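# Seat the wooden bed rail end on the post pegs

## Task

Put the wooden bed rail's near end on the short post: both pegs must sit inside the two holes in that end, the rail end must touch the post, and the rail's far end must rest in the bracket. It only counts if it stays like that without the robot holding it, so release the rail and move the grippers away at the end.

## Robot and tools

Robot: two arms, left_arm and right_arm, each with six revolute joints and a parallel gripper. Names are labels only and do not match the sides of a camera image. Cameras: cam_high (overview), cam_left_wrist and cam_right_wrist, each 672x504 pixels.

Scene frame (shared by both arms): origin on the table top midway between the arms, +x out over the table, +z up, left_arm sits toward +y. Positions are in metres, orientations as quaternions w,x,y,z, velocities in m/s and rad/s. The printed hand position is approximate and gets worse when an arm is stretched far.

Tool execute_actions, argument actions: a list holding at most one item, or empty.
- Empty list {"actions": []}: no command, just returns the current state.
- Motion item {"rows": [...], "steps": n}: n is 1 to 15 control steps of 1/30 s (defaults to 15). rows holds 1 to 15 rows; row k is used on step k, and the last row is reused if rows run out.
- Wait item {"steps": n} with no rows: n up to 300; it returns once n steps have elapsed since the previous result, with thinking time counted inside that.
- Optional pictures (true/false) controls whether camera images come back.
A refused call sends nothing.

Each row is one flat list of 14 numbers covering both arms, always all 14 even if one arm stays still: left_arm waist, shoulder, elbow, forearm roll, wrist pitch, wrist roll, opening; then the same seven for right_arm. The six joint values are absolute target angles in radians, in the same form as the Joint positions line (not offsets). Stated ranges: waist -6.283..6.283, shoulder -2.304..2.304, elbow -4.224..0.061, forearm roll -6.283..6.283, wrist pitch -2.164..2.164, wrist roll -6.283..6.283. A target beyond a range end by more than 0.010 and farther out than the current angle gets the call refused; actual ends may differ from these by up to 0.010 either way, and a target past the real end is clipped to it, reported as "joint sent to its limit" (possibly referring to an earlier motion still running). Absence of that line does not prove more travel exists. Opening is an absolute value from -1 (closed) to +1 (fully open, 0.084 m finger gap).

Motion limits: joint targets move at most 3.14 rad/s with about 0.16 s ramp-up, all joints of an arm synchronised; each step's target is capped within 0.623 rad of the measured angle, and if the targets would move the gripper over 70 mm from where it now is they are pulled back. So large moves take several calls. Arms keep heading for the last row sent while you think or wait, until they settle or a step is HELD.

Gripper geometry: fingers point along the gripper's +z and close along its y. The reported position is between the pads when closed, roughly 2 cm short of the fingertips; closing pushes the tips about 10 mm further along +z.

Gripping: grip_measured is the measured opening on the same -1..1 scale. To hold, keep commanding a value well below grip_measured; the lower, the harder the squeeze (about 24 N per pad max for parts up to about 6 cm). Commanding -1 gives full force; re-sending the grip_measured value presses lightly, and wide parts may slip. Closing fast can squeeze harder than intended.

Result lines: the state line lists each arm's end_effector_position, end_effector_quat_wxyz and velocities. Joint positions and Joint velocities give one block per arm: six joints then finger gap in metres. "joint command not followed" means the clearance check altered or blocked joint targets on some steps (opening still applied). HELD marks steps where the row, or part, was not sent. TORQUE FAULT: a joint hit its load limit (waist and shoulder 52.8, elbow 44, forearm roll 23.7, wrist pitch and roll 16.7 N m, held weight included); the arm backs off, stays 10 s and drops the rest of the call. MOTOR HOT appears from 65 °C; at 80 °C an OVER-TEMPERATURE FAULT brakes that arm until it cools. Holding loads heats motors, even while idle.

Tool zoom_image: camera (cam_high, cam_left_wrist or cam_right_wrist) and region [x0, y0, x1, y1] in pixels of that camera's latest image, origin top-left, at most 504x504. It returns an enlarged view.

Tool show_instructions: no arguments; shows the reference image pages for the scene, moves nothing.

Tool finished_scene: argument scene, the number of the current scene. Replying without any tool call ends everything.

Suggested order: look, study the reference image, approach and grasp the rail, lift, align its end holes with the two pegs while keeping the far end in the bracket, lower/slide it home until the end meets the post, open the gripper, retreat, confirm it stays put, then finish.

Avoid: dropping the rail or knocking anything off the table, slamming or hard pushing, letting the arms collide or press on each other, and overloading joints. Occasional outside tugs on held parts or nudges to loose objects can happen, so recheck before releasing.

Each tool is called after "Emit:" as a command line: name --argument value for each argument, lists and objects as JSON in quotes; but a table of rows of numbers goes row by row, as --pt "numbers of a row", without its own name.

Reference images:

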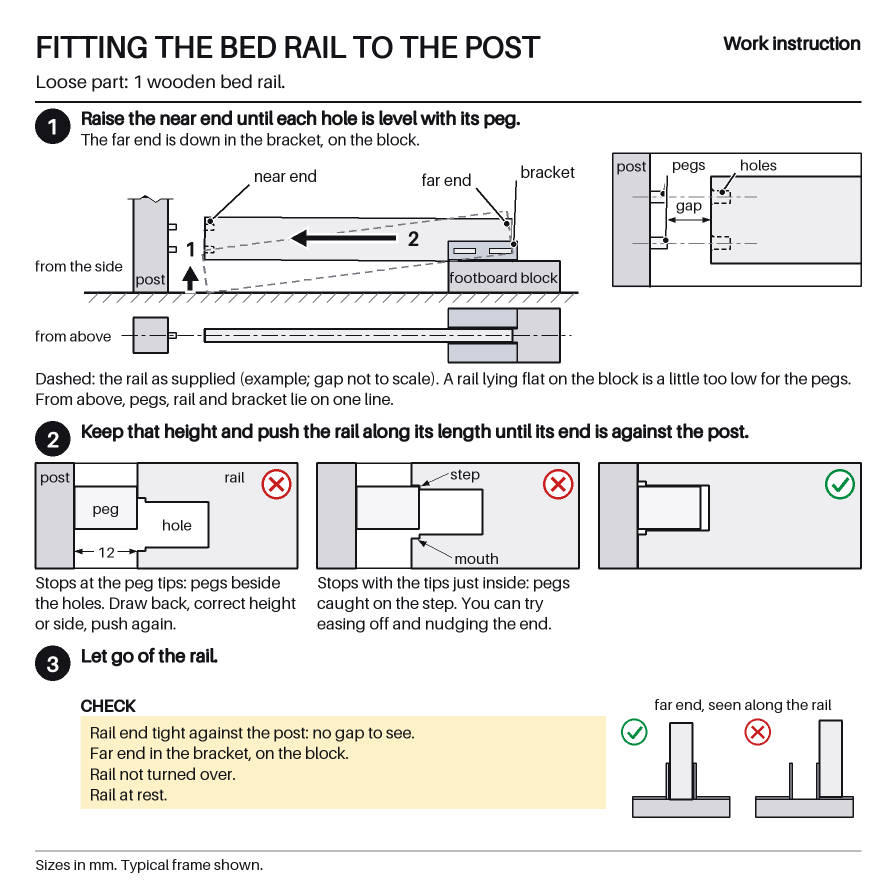

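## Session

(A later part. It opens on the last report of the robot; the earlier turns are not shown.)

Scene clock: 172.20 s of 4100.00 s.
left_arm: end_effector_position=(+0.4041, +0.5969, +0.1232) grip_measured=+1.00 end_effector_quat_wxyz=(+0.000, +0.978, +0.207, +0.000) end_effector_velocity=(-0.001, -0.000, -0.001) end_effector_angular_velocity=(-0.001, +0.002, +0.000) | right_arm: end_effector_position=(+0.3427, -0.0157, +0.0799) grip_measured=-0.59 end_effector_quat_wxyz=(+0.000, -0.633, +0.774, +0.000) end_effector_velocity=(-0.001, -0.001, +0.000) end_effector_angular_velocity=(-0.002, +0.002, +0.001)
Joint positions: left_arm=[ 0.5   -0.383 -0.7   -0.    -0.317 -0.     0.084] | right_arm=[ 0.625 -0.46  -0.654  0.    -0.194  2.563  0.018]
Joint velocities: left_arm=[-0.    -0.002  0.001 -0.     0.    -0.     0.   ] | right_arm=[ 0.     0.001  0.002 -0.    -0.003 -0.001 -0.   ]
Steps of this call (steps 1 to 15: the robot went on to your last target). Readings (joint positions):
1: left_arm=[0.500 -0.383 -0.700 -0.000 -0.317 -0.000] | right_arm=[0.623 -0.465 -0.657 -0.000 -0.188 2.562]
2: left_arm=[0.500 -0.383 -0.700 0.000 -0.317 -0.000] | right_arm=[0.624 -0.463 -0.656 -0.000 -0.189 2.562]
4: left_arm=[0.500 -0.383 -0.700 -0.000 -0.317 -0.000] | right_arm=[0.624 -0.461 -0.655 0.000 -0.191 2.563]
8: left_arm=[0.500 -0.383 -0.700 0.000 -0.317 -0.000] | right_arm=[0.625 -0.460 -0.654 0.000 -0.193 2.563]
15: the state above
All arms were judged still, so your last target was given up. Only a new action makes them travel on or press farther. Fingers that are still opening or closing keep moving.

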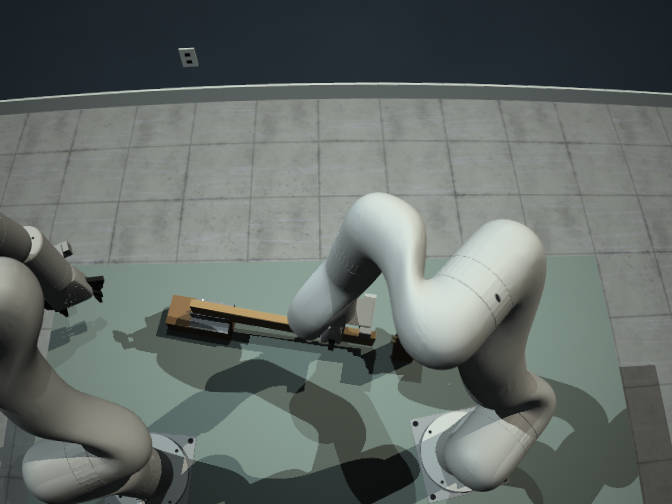

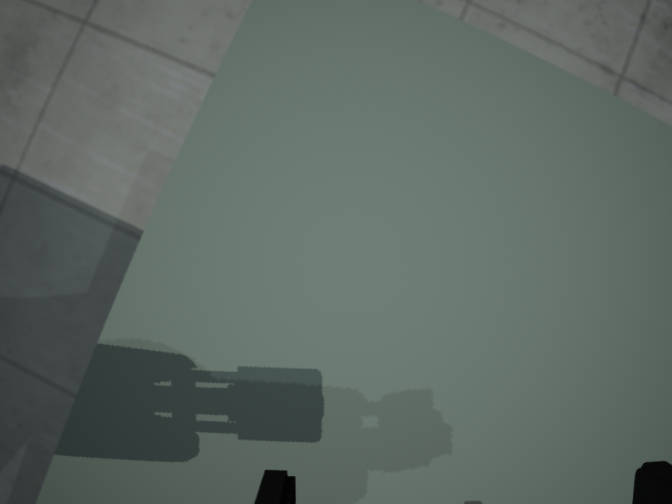

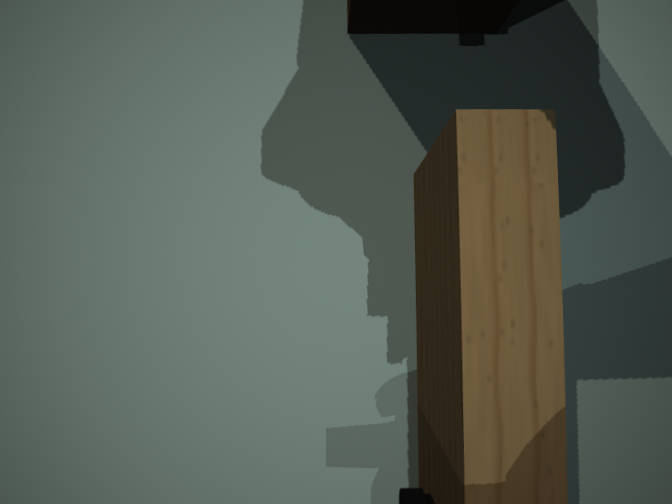

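Emit:
execute_actions --actions '[{"rows":[[-0.97,-0.525,-0.197,0,1.53,0,1,0.625,-0.46,-0.654,0,-0.194,2.563,-1]]}]' --pictures false

Emit:
execute_actions --actions '[{"steps":60}]'

Scene clock: 203.80 s of 4100.00 s.
left_arm: end_effector_position=(+0.3594, +0.4504, +0.0489) grip_measured=+1.00 end_effector_quat_wxyz=(-0.001, +0.999, +0.035, +0.026) end_effector_velocity=(-0.103, -0.339, -0.117) end_effector_angular_velocity=(+0.024, -0.350, -0.969) | right_arm: end_effector_position=(+0.3426, -0.0158, +0.0799) grip_measured=-0.59 end_effector_quat_wxyz=(+0.000, -0.633, +0.774, -0.000) end_effector_velocity=(-0.001, -0.001, -0.001) end_effector_angular_velocity=(-0.002, +0.002, +0.000)
Joint positions: left_arm=[ 0.153 -0.448 -0.47  -0.     0.03   0.     0.084] | right_arm=[ 0.625 -0.46  -0.654 -0.    -0.194  2.563  0.018]
Joint velocities: left_arm=[-0.969 -0.136  0.479 -0.     0.966  0.     0.   ] | right_arm=[ 0.    -0.     0.002  0.    -0.    -0.     0.   ]
Steps of this call (steps 1 to 90: nothing new was sent; then 28.10 s passed at rest; steps 91 to 105: all 15 steps of this action). Readings (joint positions):
91: left_arm=[0.500 -0.383 -0.700 0.000 -0.317 -0.000] | right_arm=[0.625 -0.460 -0.654 -0.000 -0.194 2.563]
92: left_arm=[0.496 -0.384 -0.697 0.000 -0.311 -0.000] | right_arm=[0.625 -0.460 -0.654 -0.000 -0.194 2.563]
94: left_arm=[0.455 -0.392 -0.665 0.000 -0.269 -0.000] | right_arm=[0.625 -0.460 -0.654 0.000 -0.194 2.563]
98: left_arm=[0.356 -0.414 -0.589 0.000 -0.172 -0.000] | right_arm=[0.625 -0.460 -0.654 -0.000 -0.194 2.563]
105: the state above

Scene clock: 205.80 s of 4100.00 s.
left_arm: end_effector_position=(+0.2307, +0.0544, +0.1617) grip_measured=+1.00 end_effector_quat_wxyz=(+0.284, +0.713, -0.415, +0.489) end_effector_velocity=(+0.000, +0.000, -0.000) end_effector_angular_velocity=(+0.001, +0.001, +0.001) | right_arm: end_effector_position=(+0.3426, -0.0158, +0.0799) grip_measured=-0.59 end_effector_quat_wxyz=(+0.000, -0.633, +0.774, -0.000) end_effector_velocity=(+0.000, +0.000, -0.000) end_effector_angular_velocity=(+0.001, -0.001, +0.001)
Joint positions: left_arm=[-0.97  -0.525 -0.197 -0.     1.53  -0.     0.084] | right_arm=[ 0.625 -0.46  -0.654  0.    -0.194  2.563  0.018]
Joint velocities: left_arm=[ 0. -0.  0. -0. -0. -0.  0.] | right_arm=[ 0.    -0.    -0.     0.     0.002 -0.001 -0.   ]
Steps of this call (steps 1 to 60: the robot went on to your last target). Readings (joint positions):
1: left_arm=[0.121 -0.452 -0.455 -0.000 0.063 -0.000] | right_arm=[0.625 -0.460 -0.654 0.000 -0.194 2.563]
2: left_arm=[0.087 -0.457 -0.439 -0.000 0.097 -0.000] | right_arm=[0.625 -0.460 -0.654 0.000 -0.194 2.563]
4: left_arm=[0.016 -0.465 -0.410 -0.000 0.168 0.000] | right_arm=[0.625 -0.460 -0.654 0.000 -0.194 2.563]
8: left_arm=[-0.136 -0.480 -0.357 -0.000 0.319 0.000] | right_arm=[0.625 -0.460 -0.654 -0.000 -0.194 2.563]
60: the state above
All arms were judged still, so your last target was given up. Only a new action makes them travel on or press farther. Fingers that are still opening or closing keep moving.

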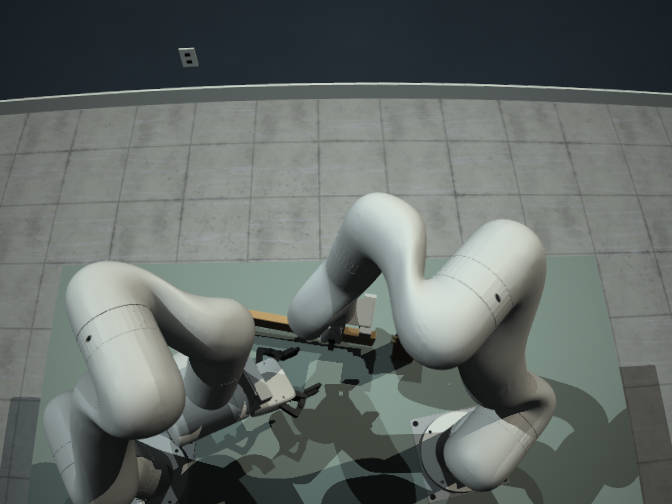

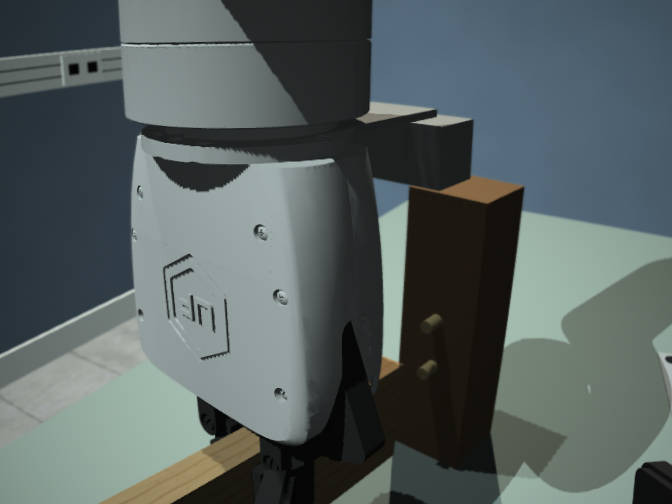

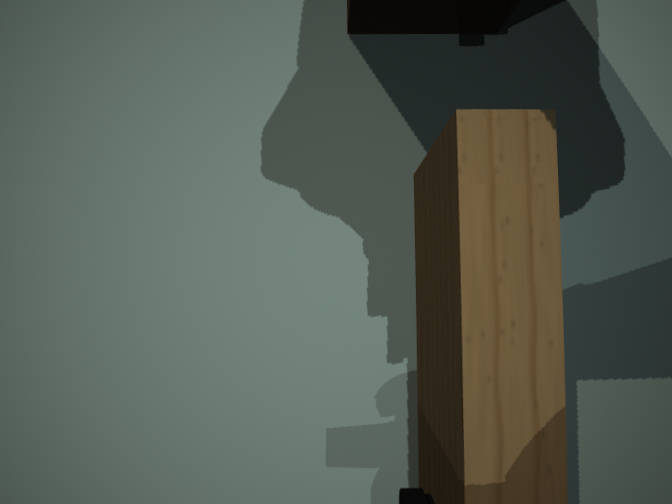

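Emit:
execute_actions --actions '[{"rows":[[-1.2,-0.525,-0.197,0,1.4,0,1,0.625,-0.46,-0.654,0,-0.194,2.563,-0.62]]}]' --pictures false

Emit:
execute_actions --actions '[{"steps":30}]'

Scene clock: 227.90 s of 4100.00 s.
left_arm: end_effector_position=(+0.1374, +0.0289, +0.1332) grip_measured=+1.00 end_effector_quat_wxyz=(+0.306, +0.689, -0.514, +0.410) end_effector_velocity=(-0.009, -0.001, -0.003) end_effector_angular_velocity=(+0.013, +0.003, -0.021) | right_arm: end_effector_position=(+0.3426, -0.0158, +0.0799) grip_measured=-0.59 end_effector_quat_wxyz=(+0.000, -0.633, +0.774, -0.000) end_effector_velocity=(+0.000, +0.000, +0.000) end_effector_angular_velocity=(+0.000, -0.000, -0.001)
Joint positions: left_arm=[-1.198 -0.525 -0.197 -0.     1.401 -0.     0.084] | right_arm=[ 0.625 -0.46  -0.654  0.    -0.194  2.563  0.018]
Joint velocities: left_arm=[-0.022  0.    -0.    -0.001 -0.014  0.     0.   ] | right_arm=[-0.     0.001 -0.    -0.    -0.001  0.001 -0.   ]
Steps of this call (steps 1 to 90: nothing new was sent; then 18.60 s passed at rest; steps 91 to 105: all 15 steps of this action). Readings (joint positions):
91: left_arm=[-0.970 -0.525 -0.197 -0.000 1.530 -0.000] | right_arm=[0.625 -0.460 -0.654 0.000 -0.194 2.563]
92: left_arm=[-0.974 -0.525 -0.197 -0.000 1.527 -0.000] | right_arm=[0.625 -0.460 -0.654 -0.000 -0.194 2.563]
94: left_arm=[-1.023 -0.525 -0.197 -0.000 1.499 -0.000] | right_arm=[0.625 -0.460 -0.654 -0.000 -0.194 2.563]
98: left_arm=[-1.154 -0.525 -0.197 0.000 1.427 0.000] | right_arm=[0.625 -0.460 -0.654 -0.000 -0.194 2.563]
105: the state above

Scene clock: 228.90 s of 4100.00 s.
left_arm: end_effector_position=(+0.1364, +0.0287, +0.1329) grip_measured=+1.00 end_effector_quat_wxyz=(+0.306, +0.689, -0.515, +0.409) end_effector_velocity=(+0.001, +0.000, +0.000) end_effector_angular_velocity=(-0.000, -0.000, +0.002) | right_arm: end_effector_position=(+0.3426, -0.0158, +0.0799) grip_measured=-0.59 end_effector_quat_wxyz=(+0.000, -0.633, +0.774, -0.000) end_effector_velocity=(-0.001, -0.001, -0.000) end_effector_angular_velocity=(-0.001, +0.001, +0.000)
Joint positions: left_arm=[-1.2   -0.525 -0.197 -0.     1.4   -0.     0.084] | right_arm=[ 0.625 -0.46  -0.654 -0.    -0.194  2.563  0.018]
Joint velocities: left_arm=[ 0.002  0.001  0.001  0.     0.     0.    -0.   ] | right_arm=[-0.     0.     0.001  0.    -0.001 -0.    -0.   ]
Steps of this call (steps 1 to 15: the robot went on to your last target; steps 16 to 30: nothing new was sent). Readings (joint positions):
1: left_arm=[-1.198 -0.525 -0.197 -0.000 1.401 -0.000] | right_arm=[0.625 -0.460 -0.654 -0.000 -0.194 2.563]
2: left_arm=[-1.199 -0.525 -0.197 -0.000 1.401 -0.000] | right_arm=[0.625 -0.460 -0.654 -0.000 -0.194 2.563]
4: left_arm=[-1.199 -0.525 -0.197 -0.000 1.400 -0.000] | right_arm=[0.625 -0.460 -0.654 -0.000 -0.194 2.563]
8: left_arm=[-1.200 -0.525 -0.197 -0.000 1.400 -0.000] | right_arm=[0.625 -0.460 -0.654 -0.000 -0.194 2.563]
30: the state above
All arms were judged still, so your last target was given up. Only a new action makes them travel on or press farther. Fingers that are still opening or closing keep moving.

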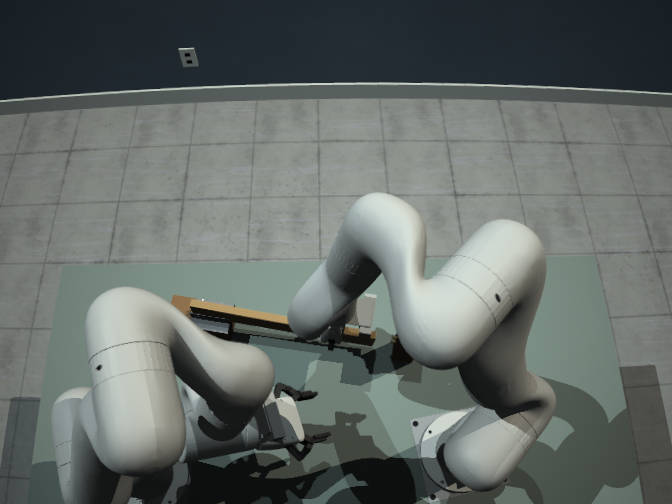

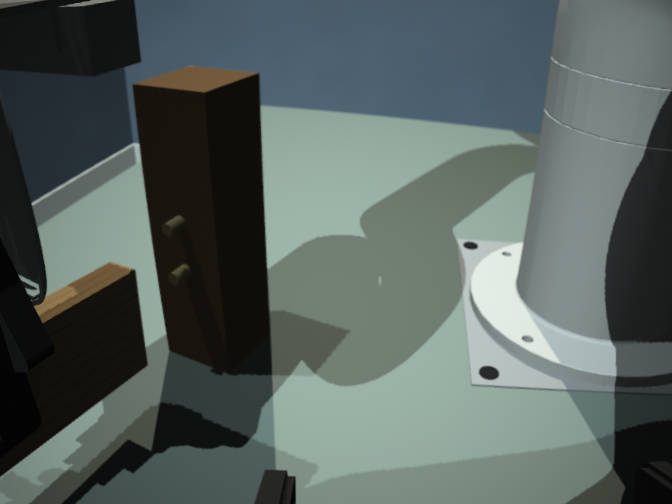

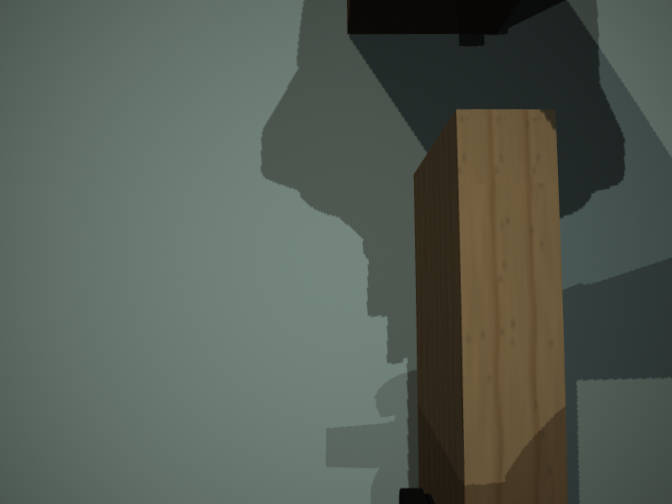

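Emit:
execute_actions --actions '[{"rows":[[-1.2,-0.525,-0.197,0,1.4,0,1,0.631,-0.465,-0.665,-0.035,-0.218,2.601,-1],[-1.2,-0.525,-0.197,0,1.4,0,1,0.631,-0.465,-0.665,-0.035,-0.218,2.601,-1],[-1.2,-0.525,-0.197,0,1.4,0,1,0.631,-0.465,-0.665,-0.035,-0.218,2.601,-1],[-1.2,-0.525,-0.197,0,1.4,0,1,0.637,-0.47,-0.677,-0.07,-0.242,2.64,-1],[-1.2,-0.525,-0.197,0,1.4,0,1,0.637,-0.47,-0.677,-0.07,-0.242,2.64,-1],[-1.2,-0.525,-0.197,0,1.4,0,1,0.637,-0.47,-0.677,-0.07,-0.242,2.64,-1],[-1.2,-0.525,-0.197,0,1.4,0,1,0.644,-0.474,-0.688,-0.1,-0.266,2.678,-1],[-1.2,-0.525,-0.197,0,1.4,0,1,0.644,-0.474,-0.688,-0.1,-0.266,2.678,-1],[-1.2,-0.525,-0.197,0,1.4,0,1,0.644,-0.474,-0.688,-0.1,-0.266,2.678,-1],[-1.2,-0.525,-0.197,0,1.4,0,1,0.65,-0.479,-0.7,-0.135,-0.29,2.717,-1],[-1.2,-0.525,-0.197,0,1.4,0,1,0.65,-0.479,-0.7,-0.135,-0.29,2.717,-1],[-1.2,-0.525,-0.197,0,1.4,0,1,0.65,-0.479,-0.7,-0.135,-0.29,2.717,-1],[-1.2,-0.525,-0.197,0,1.4,0,1,0.656,-0.484,-0.711,-0.166,-0.315,2.755,-1]]}]' --pictures false

Emit:
execute_actions --actions '[{"steps":15}]'

Scene clock: 253.63 s of 4100.00 s.
left_arm: end_effector_position=(+0.1364, +0.0287, +0.1329) grip_measured=+1.00 end_effector_quat_wxyz=(+0.306, +0.689, -0.515, +0.409) end_effector_velocity=(-0.000, -0.000, +0.000) end_effector_angular_velocity=(-0.000, -0.000, -0.000) | right_arm: end_effector_position=(+0.3427, -0.0145, +0.0836) grip_measured=-0.59 end_effector_quat_wxyz=(-0.030, -0.634, +0.773, -0.023) end_effector_velocity=(+0.007, -0.000, +0.011) end_effector_angular_velocity=(-0.210, +0.016, -0.009)
Joint positions: left_arm=[-1.2   -0.525 -0.197  0.     1.4    0.     0.084] | right_arm=[ 0.65  -0.479 -0.7   -0.134 -0.289  2.716  0.018]
Joint velocities: left_arm=[-0.001  0.     0.    -0.     0.    -0.     0.   ] | right_arm=[ 0.064 -0.052 -0.121 -0.334 -0.25   0.393  0.001]
Steps of this call (steps 1 to 90: nothing new was sent; then 21.23 s passed at rest; steps 91 to 105: all 15 steps of this action). Readings (joint positions):
91: left_arm=[-1.200 -0.525 -0.197 0.000 1.400 -0.000] | right_arm=[0.625 -0.460 -0.654 -0.000 -0.194 2.563]
92: left_arm=[-1.200 -0.525 -0.197 -0.000 1.400 -0.000] | right_arm=[0.626 -0.460 -0.655 -0.004 -0.197 2.567]
94: left_arm=[-1.200 -0.525 -0.197 0.000 1.400 -0.000] | right_arm=[0.628 -0.463 -0.660 -0.018 -0.207 2.583]
98: left_arm=[-1.200 -0.525 -0.197 -0.000 1.400 0.000] | right_arm=[0.635 -0.468 -0.673 -0.058 -0.234 2.627]
105: the state above

Scene clock: 254.13 s of 4100.00 s.
left_arm: end_effector_position=(+0.1364, +0.0287, +0.1329) grip_measured=+1.00 end_effector_quat_wxyz=(+0.306, +0.689, -0.515, +0.409) end_effector_velocity=(+0.000, -0.000, +0.000) end_effector_angular_velocity=(-0.001, -0.001, +0.001) | right_arm: end_effector_position=(+0.3433, -0.0151, +0.0846) grip_measured=-0.59 end_effector_quat_wxyz=(-0.038, -0.632, +0.773, -0.031) end_effector_velocity=(-0.001, -0.001, -0.000) end_effector_angular_velocity=(-0.004, +0.003, +0.001)
Joint positions: left_arm=[-1.2   -0.525 -0.197 -0.     1.4   -0.     0.084] | right_arm=[ 0.656 -0.484 -0.711 -0.166 -0.315  2.755  0.018]
Joint velocities: left_arm=[ 0.     0.001 -0.    -0.001  0.    -0.    -0.   ] | right_arm=[-0.     0.     0.001 -0.001 -0.004 -0.    -0.   ]
Steps of this call (steps 1 to 15: the robot went on to your last target). Readings (joint positions):
1: left_arm=[-1.200 -0.525 -0.197 -0.000 1.400 -0.000] | right_arm=[0.652 -0.480 -0.703 -0.144 -0.297 2.728]
2: left_arm=[-1.200 -0.525 -0.197 -0.000 1.400 -0.000] | right_arm=[0.653 -0.482 -0.706 -0.151 -0.303 2.737]
4: left_arm=[-1.200 -0.525 -0.197 -0.000 1.400 0.000] | right_arm=[0.655 -0.483 -0.709 -0.160 -0.309 2.747]
8: left_arm=[-1.200 -0.525 -0.197 -0.000 1.400 0.000] | right_arm=[0.656 -0.484 -0.711 -0.165 -0.313 2.754]
15: the state above

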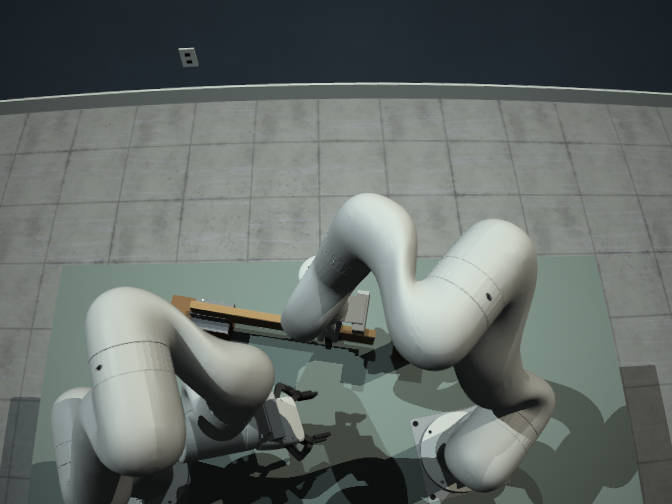

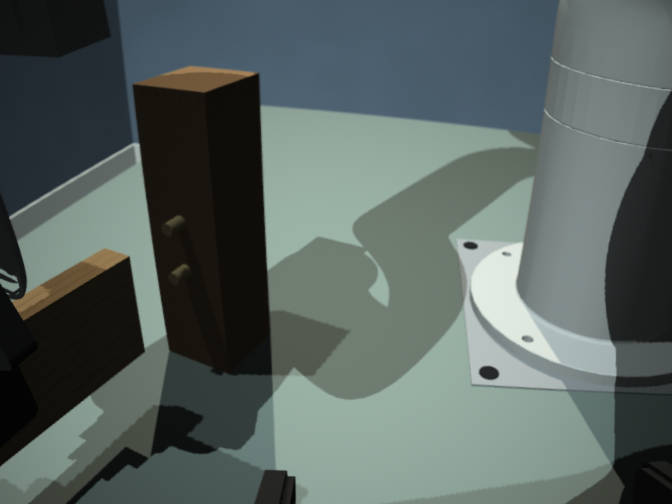

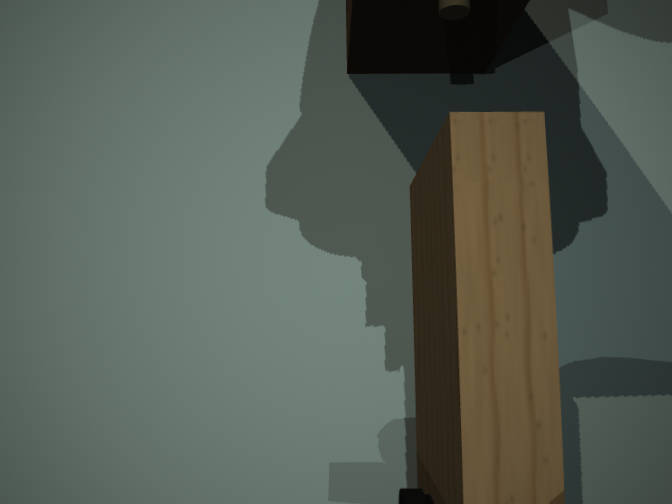

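Emit:
execute_actions --actions '[{"rows":[[-1.2,-0.525,-0.197,0,1.4,0,1,0.648,-0.475,-0.695,-0.172,-0.308,2.753,-1],[-1.2,-0.525,-0.197,0,1.4,0,1,0.648,-0.475,-0.695,-0.172,-0.308,2.753,-1],[-1.2,-0.525,-0.197,0,1.4,0,1,0.648,-0.475,-0.695,-0.172,-0.308,2.753,-1],[-1.2,-0.525,-0.197,0,1.4,0,1,0.639,-0.466,-0.68,-0.178,-0.302,2.751,-1],[-1.2,-0.525,-0.197,0,1.4,0,1,0.639,-0.466,-0.68,-0.178,-0.302,2.751,-1],[-1.2,-0.525,-0.197,0,1.4,0,1,0.639,-0.466,-0.68,-0.178,-0.302,2.751,-1],[-1.2,-0.525,-0.197,0,1.4,0,1,0.631,-0.457,-0.664,-0.184,-0.295,2.749,-1]]}]' --pictures false

Emit:
execute_actions --actions '[{"steps":13}]'

Scene clock: 272.20 s of 4100.00 s.
left_arm: end_effector_position=(+0.1364, +0.0287, +0.1329) grip_measured=+1.00 end_effector_quat_wxyz=(+0.306, +0.689, -0.515, +0.409) end_effector_velocity=(+0.000, +0.000, -0.000) end_effector_angular_velocity=(+0.001, -0.000, +0.001) | right_arm: end_effector_position=(+0.3389, -0.0344, +0.0846) grip_measured=-0.59 end_effector_quat_wxyz=(-0.038, -0.632, +0.773, -0.031) end_effector_velocity=(-0.001, -0.005, +0.000) end_effector_angular_velocity=(+0.002, -0.001, +0.001)
Joint positions: left_arm=[-1.2   -0.525 -0.197  0.     1.4    0.     0.084] | right_arm=[ 0.632 -0.458 -0.665 -0.184 -0.296  2.749  0.018]
Joint velocities: left_arm=[ 0.    -0.     0.    -0.001 -0.     0.     0.   ] | right_arm=[-0.007  0.008  0.013 -0.006  0.007 -0.002 -0.   ]
Steps of this call (steps 1 to 15: the robot went on to your last target; steps 16 to 90: nothing new was sent; then 14.57 s passed at rest; steps 91 to 105: all 15 steps of this action). Readings (joint positions):
91: left_arm=[-1.200 -0.525 -0.197 -0.000 1.400 0.000] | right_arm=[0.656 -0.484 -0.711 -0.166 -0.315 2.755]
92: left_arm=[-1.200 -0.525 -0.197 -0.000 1.400 -0.000] | right_arm=[0.655 -0.483 -0.709 -0.167 -0.314 2.755]
94: left_arm=[-1.200 -0.525 -0.197 -0.000 1.400 0.000] | right_arm=[0.652 -0.479 -0.702 -0.169 -0.311 2.754]
98: left_arm=[-1.200 -0.525 -0.197 -0.000 1.400 0.000] | right_arm=[0.642 -0.469 -0.684 -0.176 -0.304 2.752]
105: the state above

Scene clock: 272.63 s of 4100.00 s.
left_arm: end_effector_position=(+0.1364, +0.0287, +0.1329) grip_measured=+1.00 end_effector_quat_wxyz=(+0.306, +0.689, -0.515, +0.409) end_effector_velocity=(-0.001, +0.000, -0.001) end_effector_angular_velocity=(+0.002, +0.001, -0.002) | right_arm: end_effector_position=(+0.3388, -0.0348, +0.0846) grip_measured=-0.59 end_effector_quat_wxyz=(-0.038, -0.632, +0.773, -0.031) end_effector_velocity=(+0.000, -0.000, +0.000) end_effector_angular_velocity=(+0.000, -0.000, +0.001)
Joint positions: left_arm=[-1.2   -0.525 -0.197 -0.     1.4   -0.     0.084] | right_arm=[ 0.631 -0.457 -0.664 -0.184 -0.295  2.749  0.018]
Joint velocities: left_arm=[-0.003 -0.001  0.    -0.001 -0.    -0.    -0.   ] | right_arm=[-0.     0.001  0.    -0.     0.    -0.001  0.   ]
Steps of this call (steps 1 to 13: the robot went on to your last target). Readings (joint positions):
1: left_arm=[-1.200 -0.525 -0.197 0.000 1.400 -0.000] | right_arm=[0.631 -0.457 -0.665 -0.184 -0.295 2.749]
2: left_arm=[-1.200 -0.525 -0.197 0.000 1.400 0.000] | right_arm=[0.631 -0.457 -0.665 -0.184 -0.295 2.749]
4: left_arm=[-1.200 -0.525 -0.197 0.000 1.400 -0.000] | right_arm=[0.631 -0.457 -0.664 -0.184 -0.295 2.749]
8: left_arm=[-1.200 -0.525 -0.197 0.000 1.400 0.000] | right_arm=[0.631 -0.457 -0.664 -0.184 -0.295 2.749]
13: the state above

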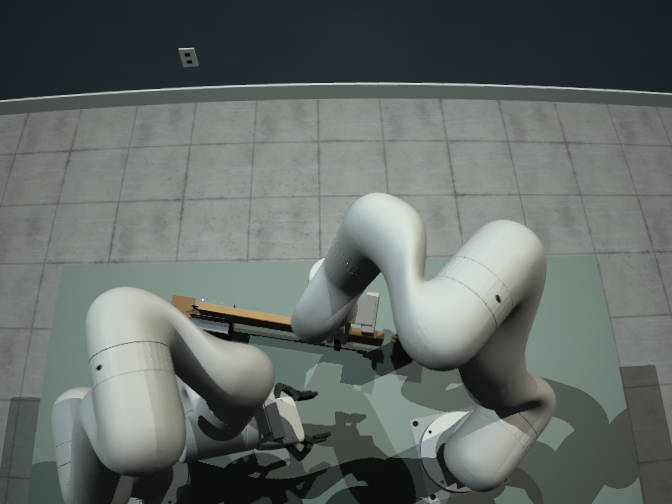

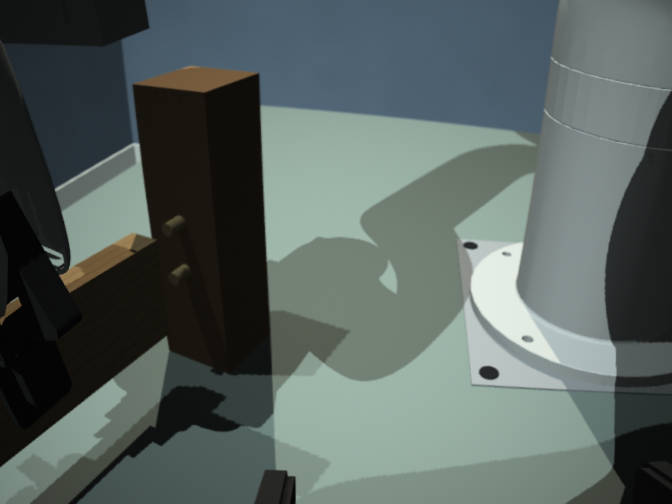

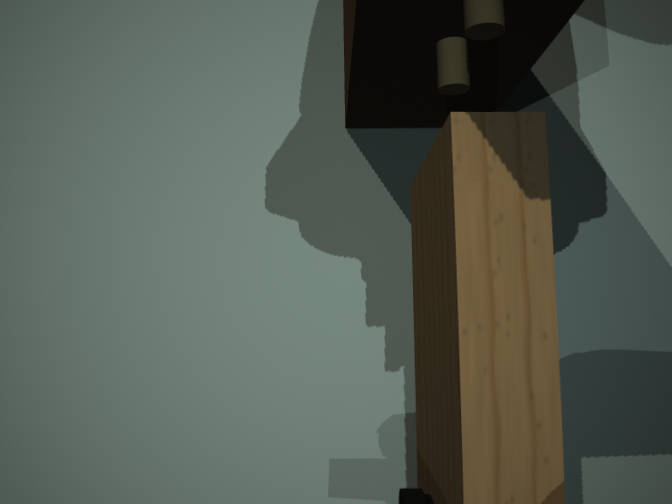

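Emit:
execute_actions --actions '[{"rows":[[-1.2,-0.525,-0.197,0,1.4,0,1,0.633,-0.452,-0.67,-0.189,-0.315,2.753,-1],[-1.2,-0.525,-0.197,0,1.4,0,1,0.633,-0.452,-0.67,-0.189,-0.315,2.753,-1],[-1.2,-0.525,-0.197,0,1.4,0,1,0.633,-0.452,-0.67,-0.189,-0.315,2.753,-1],[-1.2,-0.525,-0.197,0,1.4,0,1,0.635,-0.447,-0.677,-0.193,-0.335,2.758,-1],[-1.2,-0.525,-0.197,0,1.4,0,1,0.635,-0.447,-0.677,-0.193,-0.335,2.758,-1],[-1.2,-0.525,-0.197,0,1.4,0,1,0.635,-0.447,-0.677,-0.193,-0.335,2.758,-1],[-1.2,-0.525,-0.197,0,1.4,0,1,0.637,-0.443,-0.683,-0.198,-0.355,2.763,-1],[-1.2,-0.525,-0.197,0,1.4,0,1,0.637,-0.443,-0.683,-0.198,-0.355,2.763,-1],[-1.2,-0.525,-0.197,0,1.4,0,1,0.637,-0.443,-0.683,-0.198,-0.355,2.763,-1],[-1.2,-0.525,-0.197,0,1.4,0,1,0.639,-0.438,-0.689,-0.202,-0.374,2.767,-1]]}]' --pictures false

Emit:
execute_actions --actions '[{"steps":15}]'

Emit:
zoom_image --camera "cam_high" --region '[150,280,300,360]'

Scene clock: 298.20 s of 4100.00 s.
left_arm: end_effector_position=(+0.1364, +0.0287, +0.1329) grip_measured=+1.00 end_effector_quat_wxyz=(+0.306, +0.689, -0.515, +0.409) end_effector_velocity=(-0.000, -0.000, +0.000) end_effector_angular_velocity=(-0.000, +0.000, -0.001) | right_arm: end_effector_position=(+0.3413, -0.0347, +0.0985) grip_measured=-0.59 end_effector_quat_wxyz=(-0.052, -0.633, +0.771, -0.043) end_effector_velocity=(+0.003, +0.000, +0.014) end_effector_angular_velocity=(-0.034, +0.006, +0.001)
Joint positions: left_arm=[-1.2   -0.525 -0.197  0.     1.4    0.     0.084] | right_arm=[ 0.638 -0.439 -0.687 -0.201 -0.369  2.766  0.018]
Joint velocities: left_arm=[-0.     0.     0.     0.001  0.    -0.     0.   ] | right_arm=[ 0.007  0.017 -0.022 -0.015 -0.071  0.018  0.   ]
Steps of this call (steps 1 to 15: the robot went on to your last target; steps 16 to 90: nothing new was sent; then 22.07 s passed at rest; steps 91 to 105: all 15 steps of this action). Readings (joint positions):
91: left_arm=[-1.200 -0.525 -0.197 -0.000 1.400 0.000] | right_arm=[0.631 -0.457 -0.664 -0.184 -0.295 2.749]
92: left_arm=[-1.200 -0.525 -0.197 0.000 1.400 -0.000] | right_arm=[0.631 -0.456 -0.665 -0.185 -0.298 2.750]
94: left_arm=[-1.200 -0.525 -0.197 -0.000 1.400 -0.000] | right_arm=[0.632 -0.454 -0.667 -0.187 -0.306 2.751]
98: left_arm=[-1.200 -0.525 -0.197 -0.000 1.400 -0.000] | right_arm=[0.634 -0.449 -0.675 -0.192 -0.330 2.757]
105: the state above

Scene clock: 298.70 s of 4100.00 s.
left_arm: end_effector_position=(+0.1364, +0.0287, +0.1329) grip_measured=+1.00 end_effector_quat_wxyz=(+0.306, +0.689, -0.515, +0.409) end_effector_velocity=(-0.000, +0.000, +0.000) end_effector_angular_velocity=(+0.001, -0.000, -0.001) | right_arm: end_effector_position=(+0.3416, -0.0346, +0.0996) grip_measured=-0.59 end_effector_quat_wxyz=(-0.053, -0.633, +0.771, -0.043) end_effector_velocity=(+0.001, +0.001, +0.001) end_effector_angular_velocity=(+0.001, -0.001, +0.000)
Joint positions: left_arm=[-1.2   -0.525 -0.197 -0.     1.4   -0.     0.084] | right_arm=[ 0.639 -0.438 -0.689 -0.202 -0.374  2.767  0.018]
Joint velocities: left_arm=[-0.001  0.001  0.    -0.001 -0.001  0.    -0.   ] | right_arm=[ 0.     0.    -0.002 -0.    -0.    -0.     0.   ]
Steps of this call (steps 1 to 15: the robot went on to your last target). Readings (joint positions):
1: left_arm=[-1.200 -0.525 -0.197 0.000 1.400 -0.000] | right_arm=[0.639 -0.439 -0.688 -0.201 -0.371 2.766]
2: left_arm=[-1.200 -0.525 -0.197 -0.000 1.400 -0.000] | right_arm=[0.639 -0.439 -0.688 -0.202 -0.372 2.766]
4: left_arm=[-1.200 -0.525 -0.197 0.000 1.400 0.000] | right_arm=[0.639 -0.438 -0.688 -0.202 -0.373 2.767]
8: left_arm=[-1.200 -0.525 -0.197 0.000 1.400 0.000] | right_arm=[0.639 -0.438 -0.689 -0.202 -0.374 2.767]
15: the state above
All arms were judged still, so your last target was given up. Only a new action makes them travel on or press farther. Fingers that are still opening or closing keep moving.

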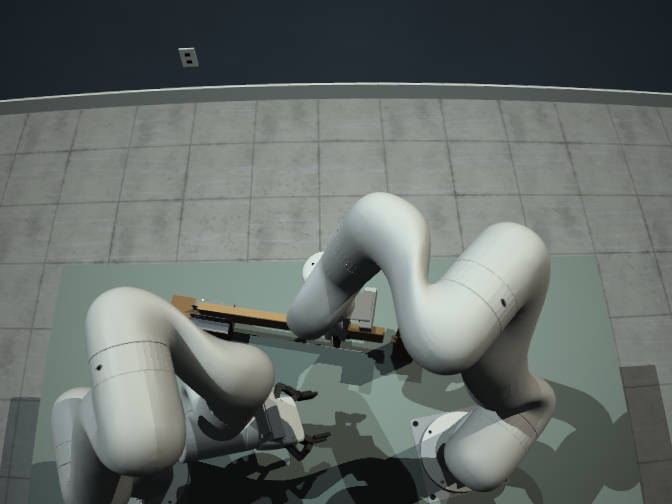

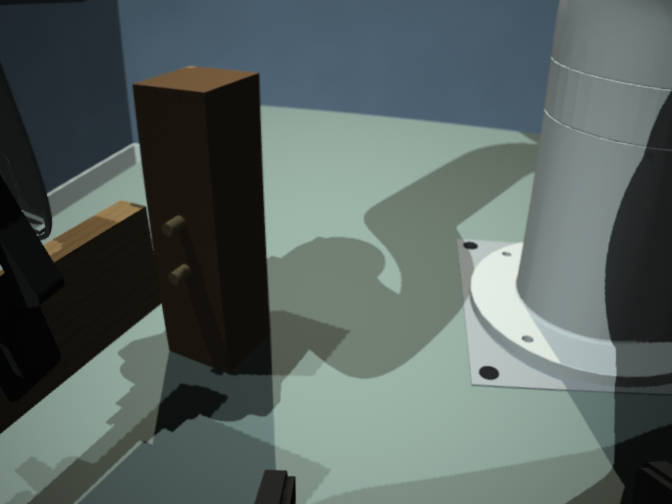

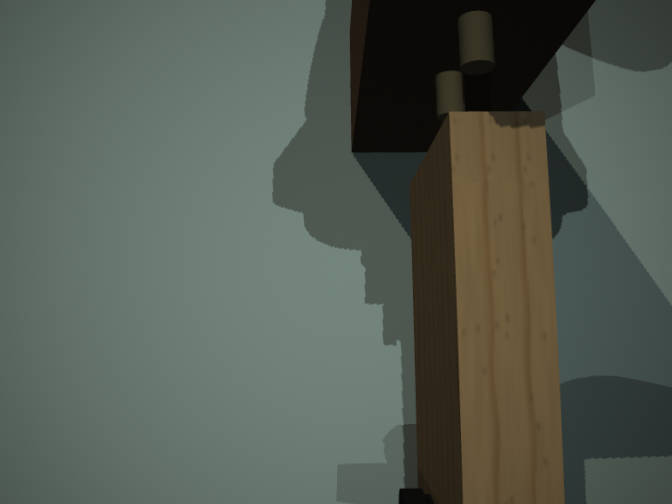

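Region (150, 280, 300, 360) of cam_high's 672x504 image, scaled by 3.360, with more detail than that image has; it fills the top 269 rows of this view, and the rest is white.

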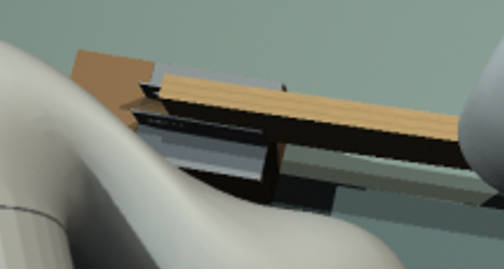

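Emit:
execute_actions --actions '[{"rows":[[-1.2,-0.525,-0.197,0,1.4,0,1,0.639,-0.445,-0.689,-0.202,-0.367,2.767,-1],[-1.2,-0.525,-0.197,0,1.4,0,1,0.639,-0.445,-0.689,-0.202,-0.367,2.767,-1],[-1.2,-0.525,-0.197,0,1.4,0,1,0.639,-0.445,-0.689,-0.202,-0.367,2.767,-1],[-1.2,-0.525,-0.197,0,1.4,0,1,0.636,-0.442,-0.683,-0.204,-0.364,2.766,-1],[-1.2,-0.525,-0.197,0,1.4,0,1,0.636,-0.442,-0.683,-0.204,-0.364,2.766,-1],[-1.2,-0.525,-0.197,0,1.4,0,1,0.633,-0.438,-0.677,-0.206,-0.362,2.765,-1],[-1.2,-0.525,-0.197,0,1.4,0,1,0.633,-0.438,-0.677,-0.206,-0.362,2.765,-1],[-1.2,-0.525,-0.197,0,1.4,0,1,0.63,-0.435,-0.671,-0.209,-0.359,2.765,-1],[-1.2,-0.525,-0.197,0,1.4,0,1,0.63,-0.435,-0.671,-0.209,-0.359,2.765,-1],[-1.2,-0.525,-0.197,0,1.4,0,1,0.627,-0.432,-0.666,-0.211,-0.357,2.764,-1]]}]' --pictures false

Emit:
execute_actions --actions '[{"steps":15}]'

Scene clock: 320.33 s of 4100.00 s.
left_arm: end_effector_position=(+0.1364, +0.0287, +0.1329) grip_measured=+1.00 end_effector_quat_wxyz=(+0.306, +0.689, -0.515, +0.409) end_effector_velocity=(+0.001, +0.000, +0.000) end_effector_angular_velocity=(+0.000, -0.001, +0.002) | right_arm: end_effector_position=(+0.3393, -0.0429, +0.0965) grip_measured=-0.59 end_effector_quat_wxyz=(-0.053, -0.633, +0.771, -0.043) end_effector_velocity=(-0.003, -0.011, -0.000) end_effector_angular_velocity=(-0.003, +0.002, -0.001)
Joint positions: left_arm=[-1.2   -0.525 -0.197 -0.     1.4   -0.     0.084] | right_arm=[ 0.628 -0.433 -0.668 -0.21  -0.357  2.764  0.018]
Joint velocities: left_arm=[ 0.001  0.     0.    -0.002 -0.     0.    -0.   ] | right_arm=[-0.013  0.013  0.024 -0.01   0.007 -0.002 -0.   ]
Steps of this call (steps 1 to 90: nothing new was sent; then 18.13 s passed at rest; steps 91 to 105: all 15 steps of this action). Readings (joint positions):
91: left_arm=[-1.200 -0.525 -0.197 -0.000 1.400 -0.000] | right_arm=[0.639 -0.438 -0.689 -0.202 -0.374 2.767]
92: left_arm=[-1.200 -0.525 -0.197 -0.000 1.400 -0.000] | right_arm=[0.639 -0.439 -0.689 -0.202 -0.373 2.767]
94: left_arm=[-1.200 -0.525 -0.197 -0.000 1.400 0.000] | right_arm=[0.639 -0.442 -0.689 -0.202 -0.370 2.767]
98: left_arm=[-1.200 -0.525 -0.197 0.000 1.400 0.000] | right_arm=[0.636 -0.441 -0.683 -0.204 -0.363 2.766]
105: the state above

Scene clock: 320.83 s of 4100.00 s.
left_arm: end_effector_position=(+0.1364, +0.0287, +0.1329) grip_measured=+1.00 end_effector_quat_wxyz=(+0.306, +0.689, -0.515, +0.409) end_effector_velocity=(-0.001, +0.000, -0.000) end_effector_angular_velocity=(+0.001, +0.001, -0.002) | right_arm: end_effector_position=(+0.3390, -0.0438, +0.0964) grip_measured=-0.59 end_effector_quat_wxyz=(-0.053, -0.633, +0.771, -0.043) end_effector_velocity=(+0.000, +0.000, +0.000) end_effector_angular_velocity=(+0.001, -0.000, +0.000)
Joint positions: left_arm=[-1.2   -0.525 -0.197  0.     1.4   -0.     0.084] | right_arm=[ 0.627 -0.432 -0.666 -0.211 -0.357  2.764  0.018]
Joint velocities: left_arm=[-0.001 -0.     0.     0.001 -0.    -0.    -0.   ] | right_arm=[-0.     0.     0.    -0.     0.001 -0.    -0.   ]
Steps of this call (steps 1 to 15: the robot went on to your last target). Readings (joint positions):
1: left_arm=[-1.200 -0.525 -0.197 0.000 1.400 -0.000] | right_arm=[0.628 -0.433 -0.667 -0.210 -0.357 2.764]
2: left_arm=[-1.200 -0.525 -0.197 -0.000 1.400 -0.000] | right_arm=[0.627 -0.432 -0.667 -0.211 -0.357 2.764]
4: left_arm=[-1.200 -0.525 -0.197 0.000 1.400 0.000] | right_arm=[0.627 -0.432 -0.667 -0.211 -0.357 2.764]
8: left_arm=[-1.200 -0.525 -0.197 -0.000 1.400 -0.000] | right_arm=[0.627 -0.432 -0.666 -0.211 -0.357 2.764]
15: the state above
All arms were judged still, so your last target was given up. Only a new action makes them travel on or press farther. Fingers that are still opening or closing keep moving.

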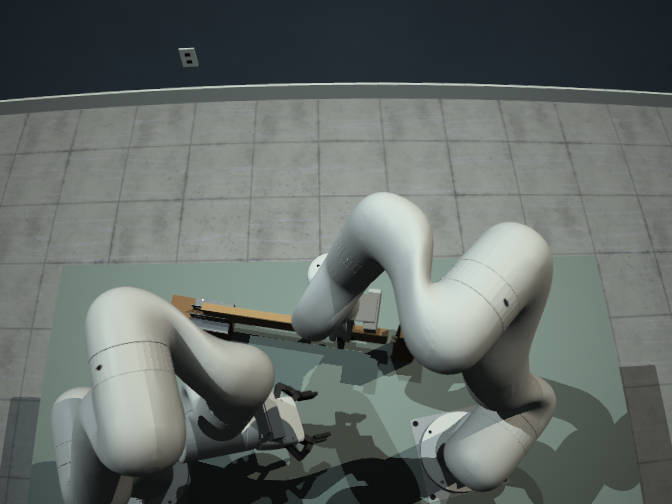

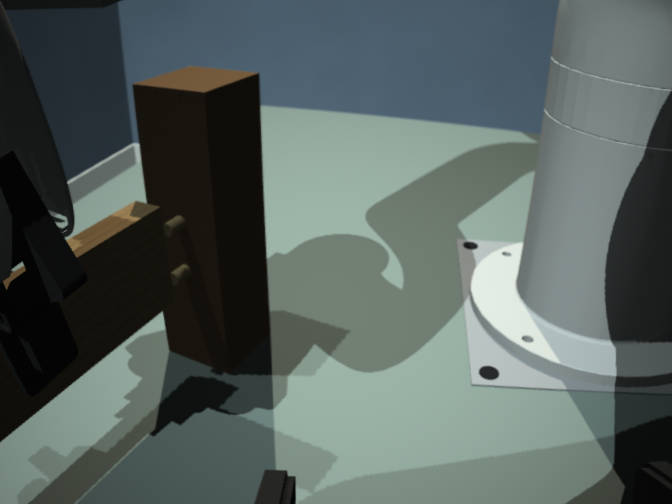

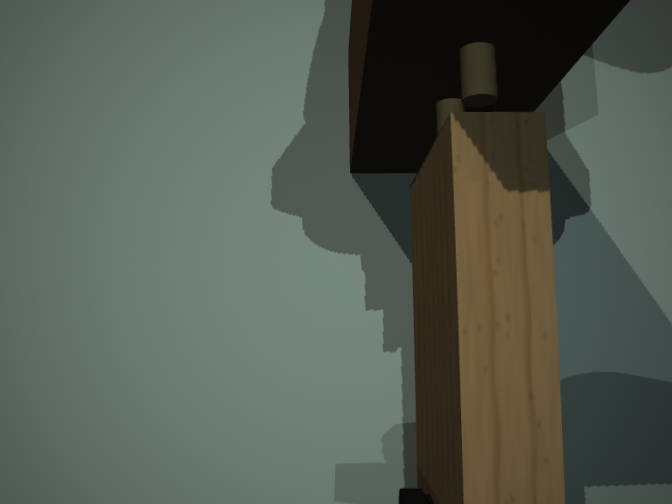

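Emit:
execute_actions --actions '[{"rows":[[-1.2,-0.525,-0.197,0,1.4,0,1,0.624,-0.429,-0.66,-0.213,-0.354,2.763,-1],[-1.2,-0.525,-0.197,0,1.4,0,1,0.624,-0.429,-0.66,-0.213,-0.354,2.763,-1],[-1.2,-0.525,-0.197,0,1.4,0,1,0.624,-0.429,-0.66,-0.213,-0.354,2.763,-1],[-1.2,-0.525,-0.197,0,1.4,0,1,0.621,-0.425,-0.654,-0.215,-0.352,2.762,-1],[-1.2,-0.525,-0.197,0,1.4,0,1,0.621,-0.425,-0.654,-0.215,-0.352,2.762,-1],[-1.2,-0.525,-0.197,0,1.4,0,1,0.621,-0.425,-0.654,-0.215,-0.352,2.762,-1],[-1.2,-0.525,-0.197,0,1.4,0,1,0.618,-0.422,-0.648,-0.218,-0.349,2.762,-1],[-1.2,-0.525,-0.197,0,1.4,0,1,0.618,-0.422,-0.648,-0.218,-0.349,2.762,-1],[-1.2,-0.525,-0.197,0,1.4,0,1,0.618,-0.422,-0.648,-0.218,-0.349,2.762,-1],[-1.2,-0.525,-0.197,0,1.4,0,1,0.614,-0.418,-0.642,-0.22,-0.347,2.761,-1]]}]' --pictures false

Emit:
execute_actions --actions '[{"steps":15}]'

Scene clock: 337.57 s of 4100.00 s.
left_arm: end_effector_position=(+0.1364, +0.0287, +0.1329) grip_measured=+1.00 end_effector_quat_wxyz=(+0.306, +0.689, -0.515, +0.409) end_effector_velocity=(+0.000, +0.001, -0.000) end_effector_angular_velocity=(+0.001, +0.001, +0.001) | right_arm: end_effector_position=(+0.3366, -0.0529, +0.0962) grip_measured=-0.59 end_effector_quat_wxyz=(-0.053, -0.633, +0.771, -0.042) end_effector_velocity=(+0.001, -0.001, +0.000) end_effector_angular_velocity=(+0.020, -0.013, +0.002)
Joint positions: left_arm=[-1.2   -0.525 -0.197 -0.     1.4   -0.     0.084] | right_arm=[ 0.615 -0.419 -0.644 -0.219 -0.347  2.761  0.018]
Joint velocities: left_arm=[ 0.002 -0.001  0.001  0.    -0.     0.     0.   ] | right_arm=[-0.007  0.012  0.016 -0.004  0.028 -0.003 -0.   ]
Steps of this call (steps 1 to 90: nothing new was sent; then 13.23 s passed at rest; steps 91 to 105: all 15 steps of this action). Readings (joint positions):
91: left_arm=[-1.200 -0.525 -0.197 0.000 1.400 -0.000] | right_arm=[0.627 -0.432 -0.666 -0.211 -0.357 2.764]
92: left_arm=[-1.200 -0.525 -0.197 -0.000 1.400 0.000] | right_arm=[0.627 -0.432 -0.665 -0.211 -0.356 2.764]
94: left_arm=[-1.200 -0.525 -0.197 0.000 1.400 0.000] | right_arm=[0.625 -0.430 -0.663 -0.212 -0.355 2.763]
98: left_arm=[-1.200 -0.525 -0.197 -0.000 1.400 -0.000] | right_arm=[0.622 -0.426 -0.656 -0.215 -0.352 2.762]
105: the state above

Scene clock: 338.07 s of 4100.00 s.
left_arm: end_effector_position=(+0.1364, +0.0287, +0.1329) grip_measured=+1.00 end_effector_quat_wxyz=(+0.306, +0.689, -0.515, +0.409) end_effector_velocity=(-0.000, -0.000, -0.000) end_effector_angular_velocity=(-0.000, -0.000, -0.001) | right_arm: end_effector_position=(+0.3366, -0.0532, +0.0962) grip_measured=-0.59 end_effector_quat_wxyz=(-0.053, -0.633, +0.771, -0.042) end_effector_velocity=(-0.001, -0.001, -0.000) end_effector_angular_velocity=(-0.003, +0.002, -0.001)
Joint positions: left_arm=[-1.2   -0.525 -0.197 -0.     1.4    0.     0.084] | right_arm=[ 0.614 -0.418 -0.642 -0.22  -0.345  2.761  0.018]
Joint velocities: left_arm=[-0.001 -0.    -0.    -0.001  0.    -0.     0.   ] | right_arm=[-0.    -0.     0.002 -0.    -0.002  0.     0.   ]
Steps of this call (steps 1 to 15: the robot went on to your last target). Readings (joint positions):
1: left_arm=[-1.200 -0.525 -0.197 0.000 1.400 0.000] | right_arm=[0.615 -0.419 -0.643 -0.219 -0.346 2.761]
2: left_arm=[-1.200 -0.525 -0.197 -0.000 1.400 0.000] | right_arm=[0.615 -0.418 -0.643 -0.220 -0.346 2.761]
4: left_arm=[-1.200 -0.525 -0.197 -0.000 1.400 0.000] | right_arm=[0.615 -0.418 -0.643 -0.220 -0.345 2.761]
8: left_arm=[-1.200 -0.525 -0.197 0.000 1.400 -0.000] | right_arm=[0.614 -0.418 -0.643 -0.220 -0.345 2.761]
15: the state above
All arms were judged still, so your last target was given up. Only a new action makes them travel on or press farther. Fingers that are still opening or closing keep moving.

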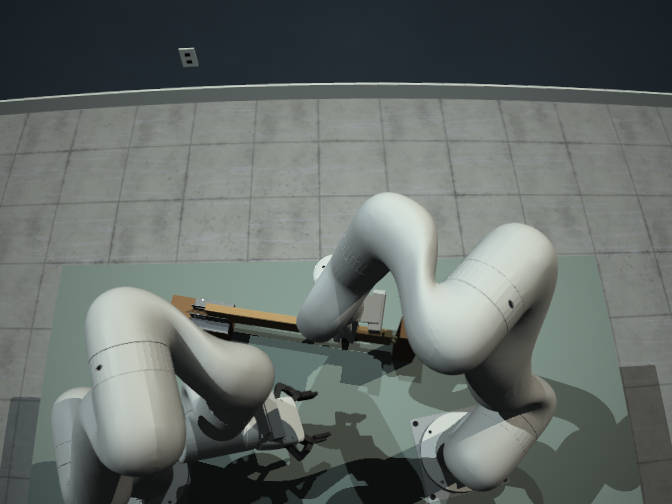

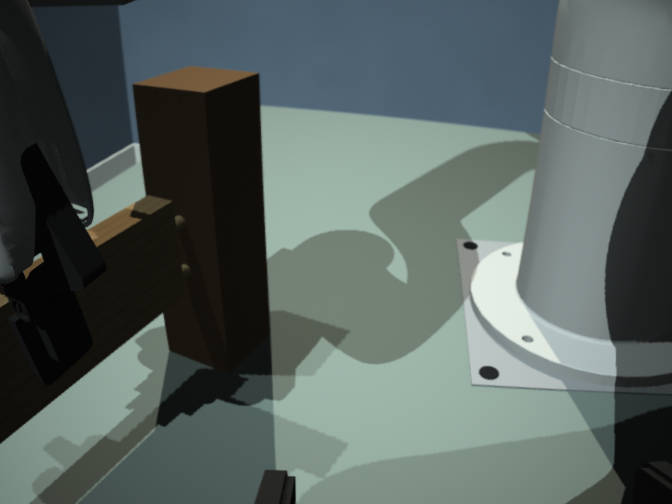

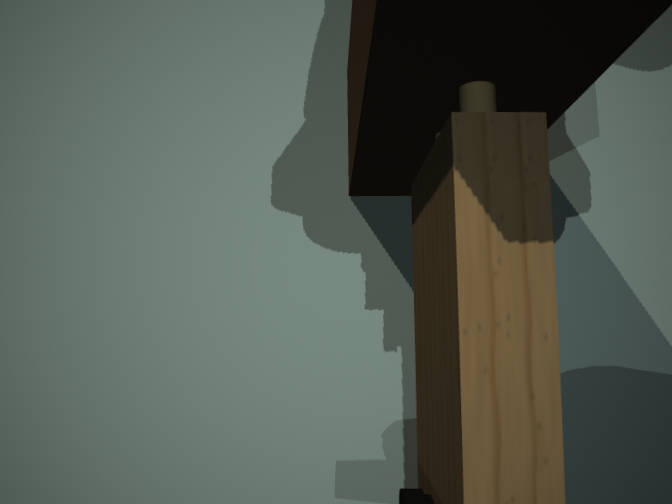

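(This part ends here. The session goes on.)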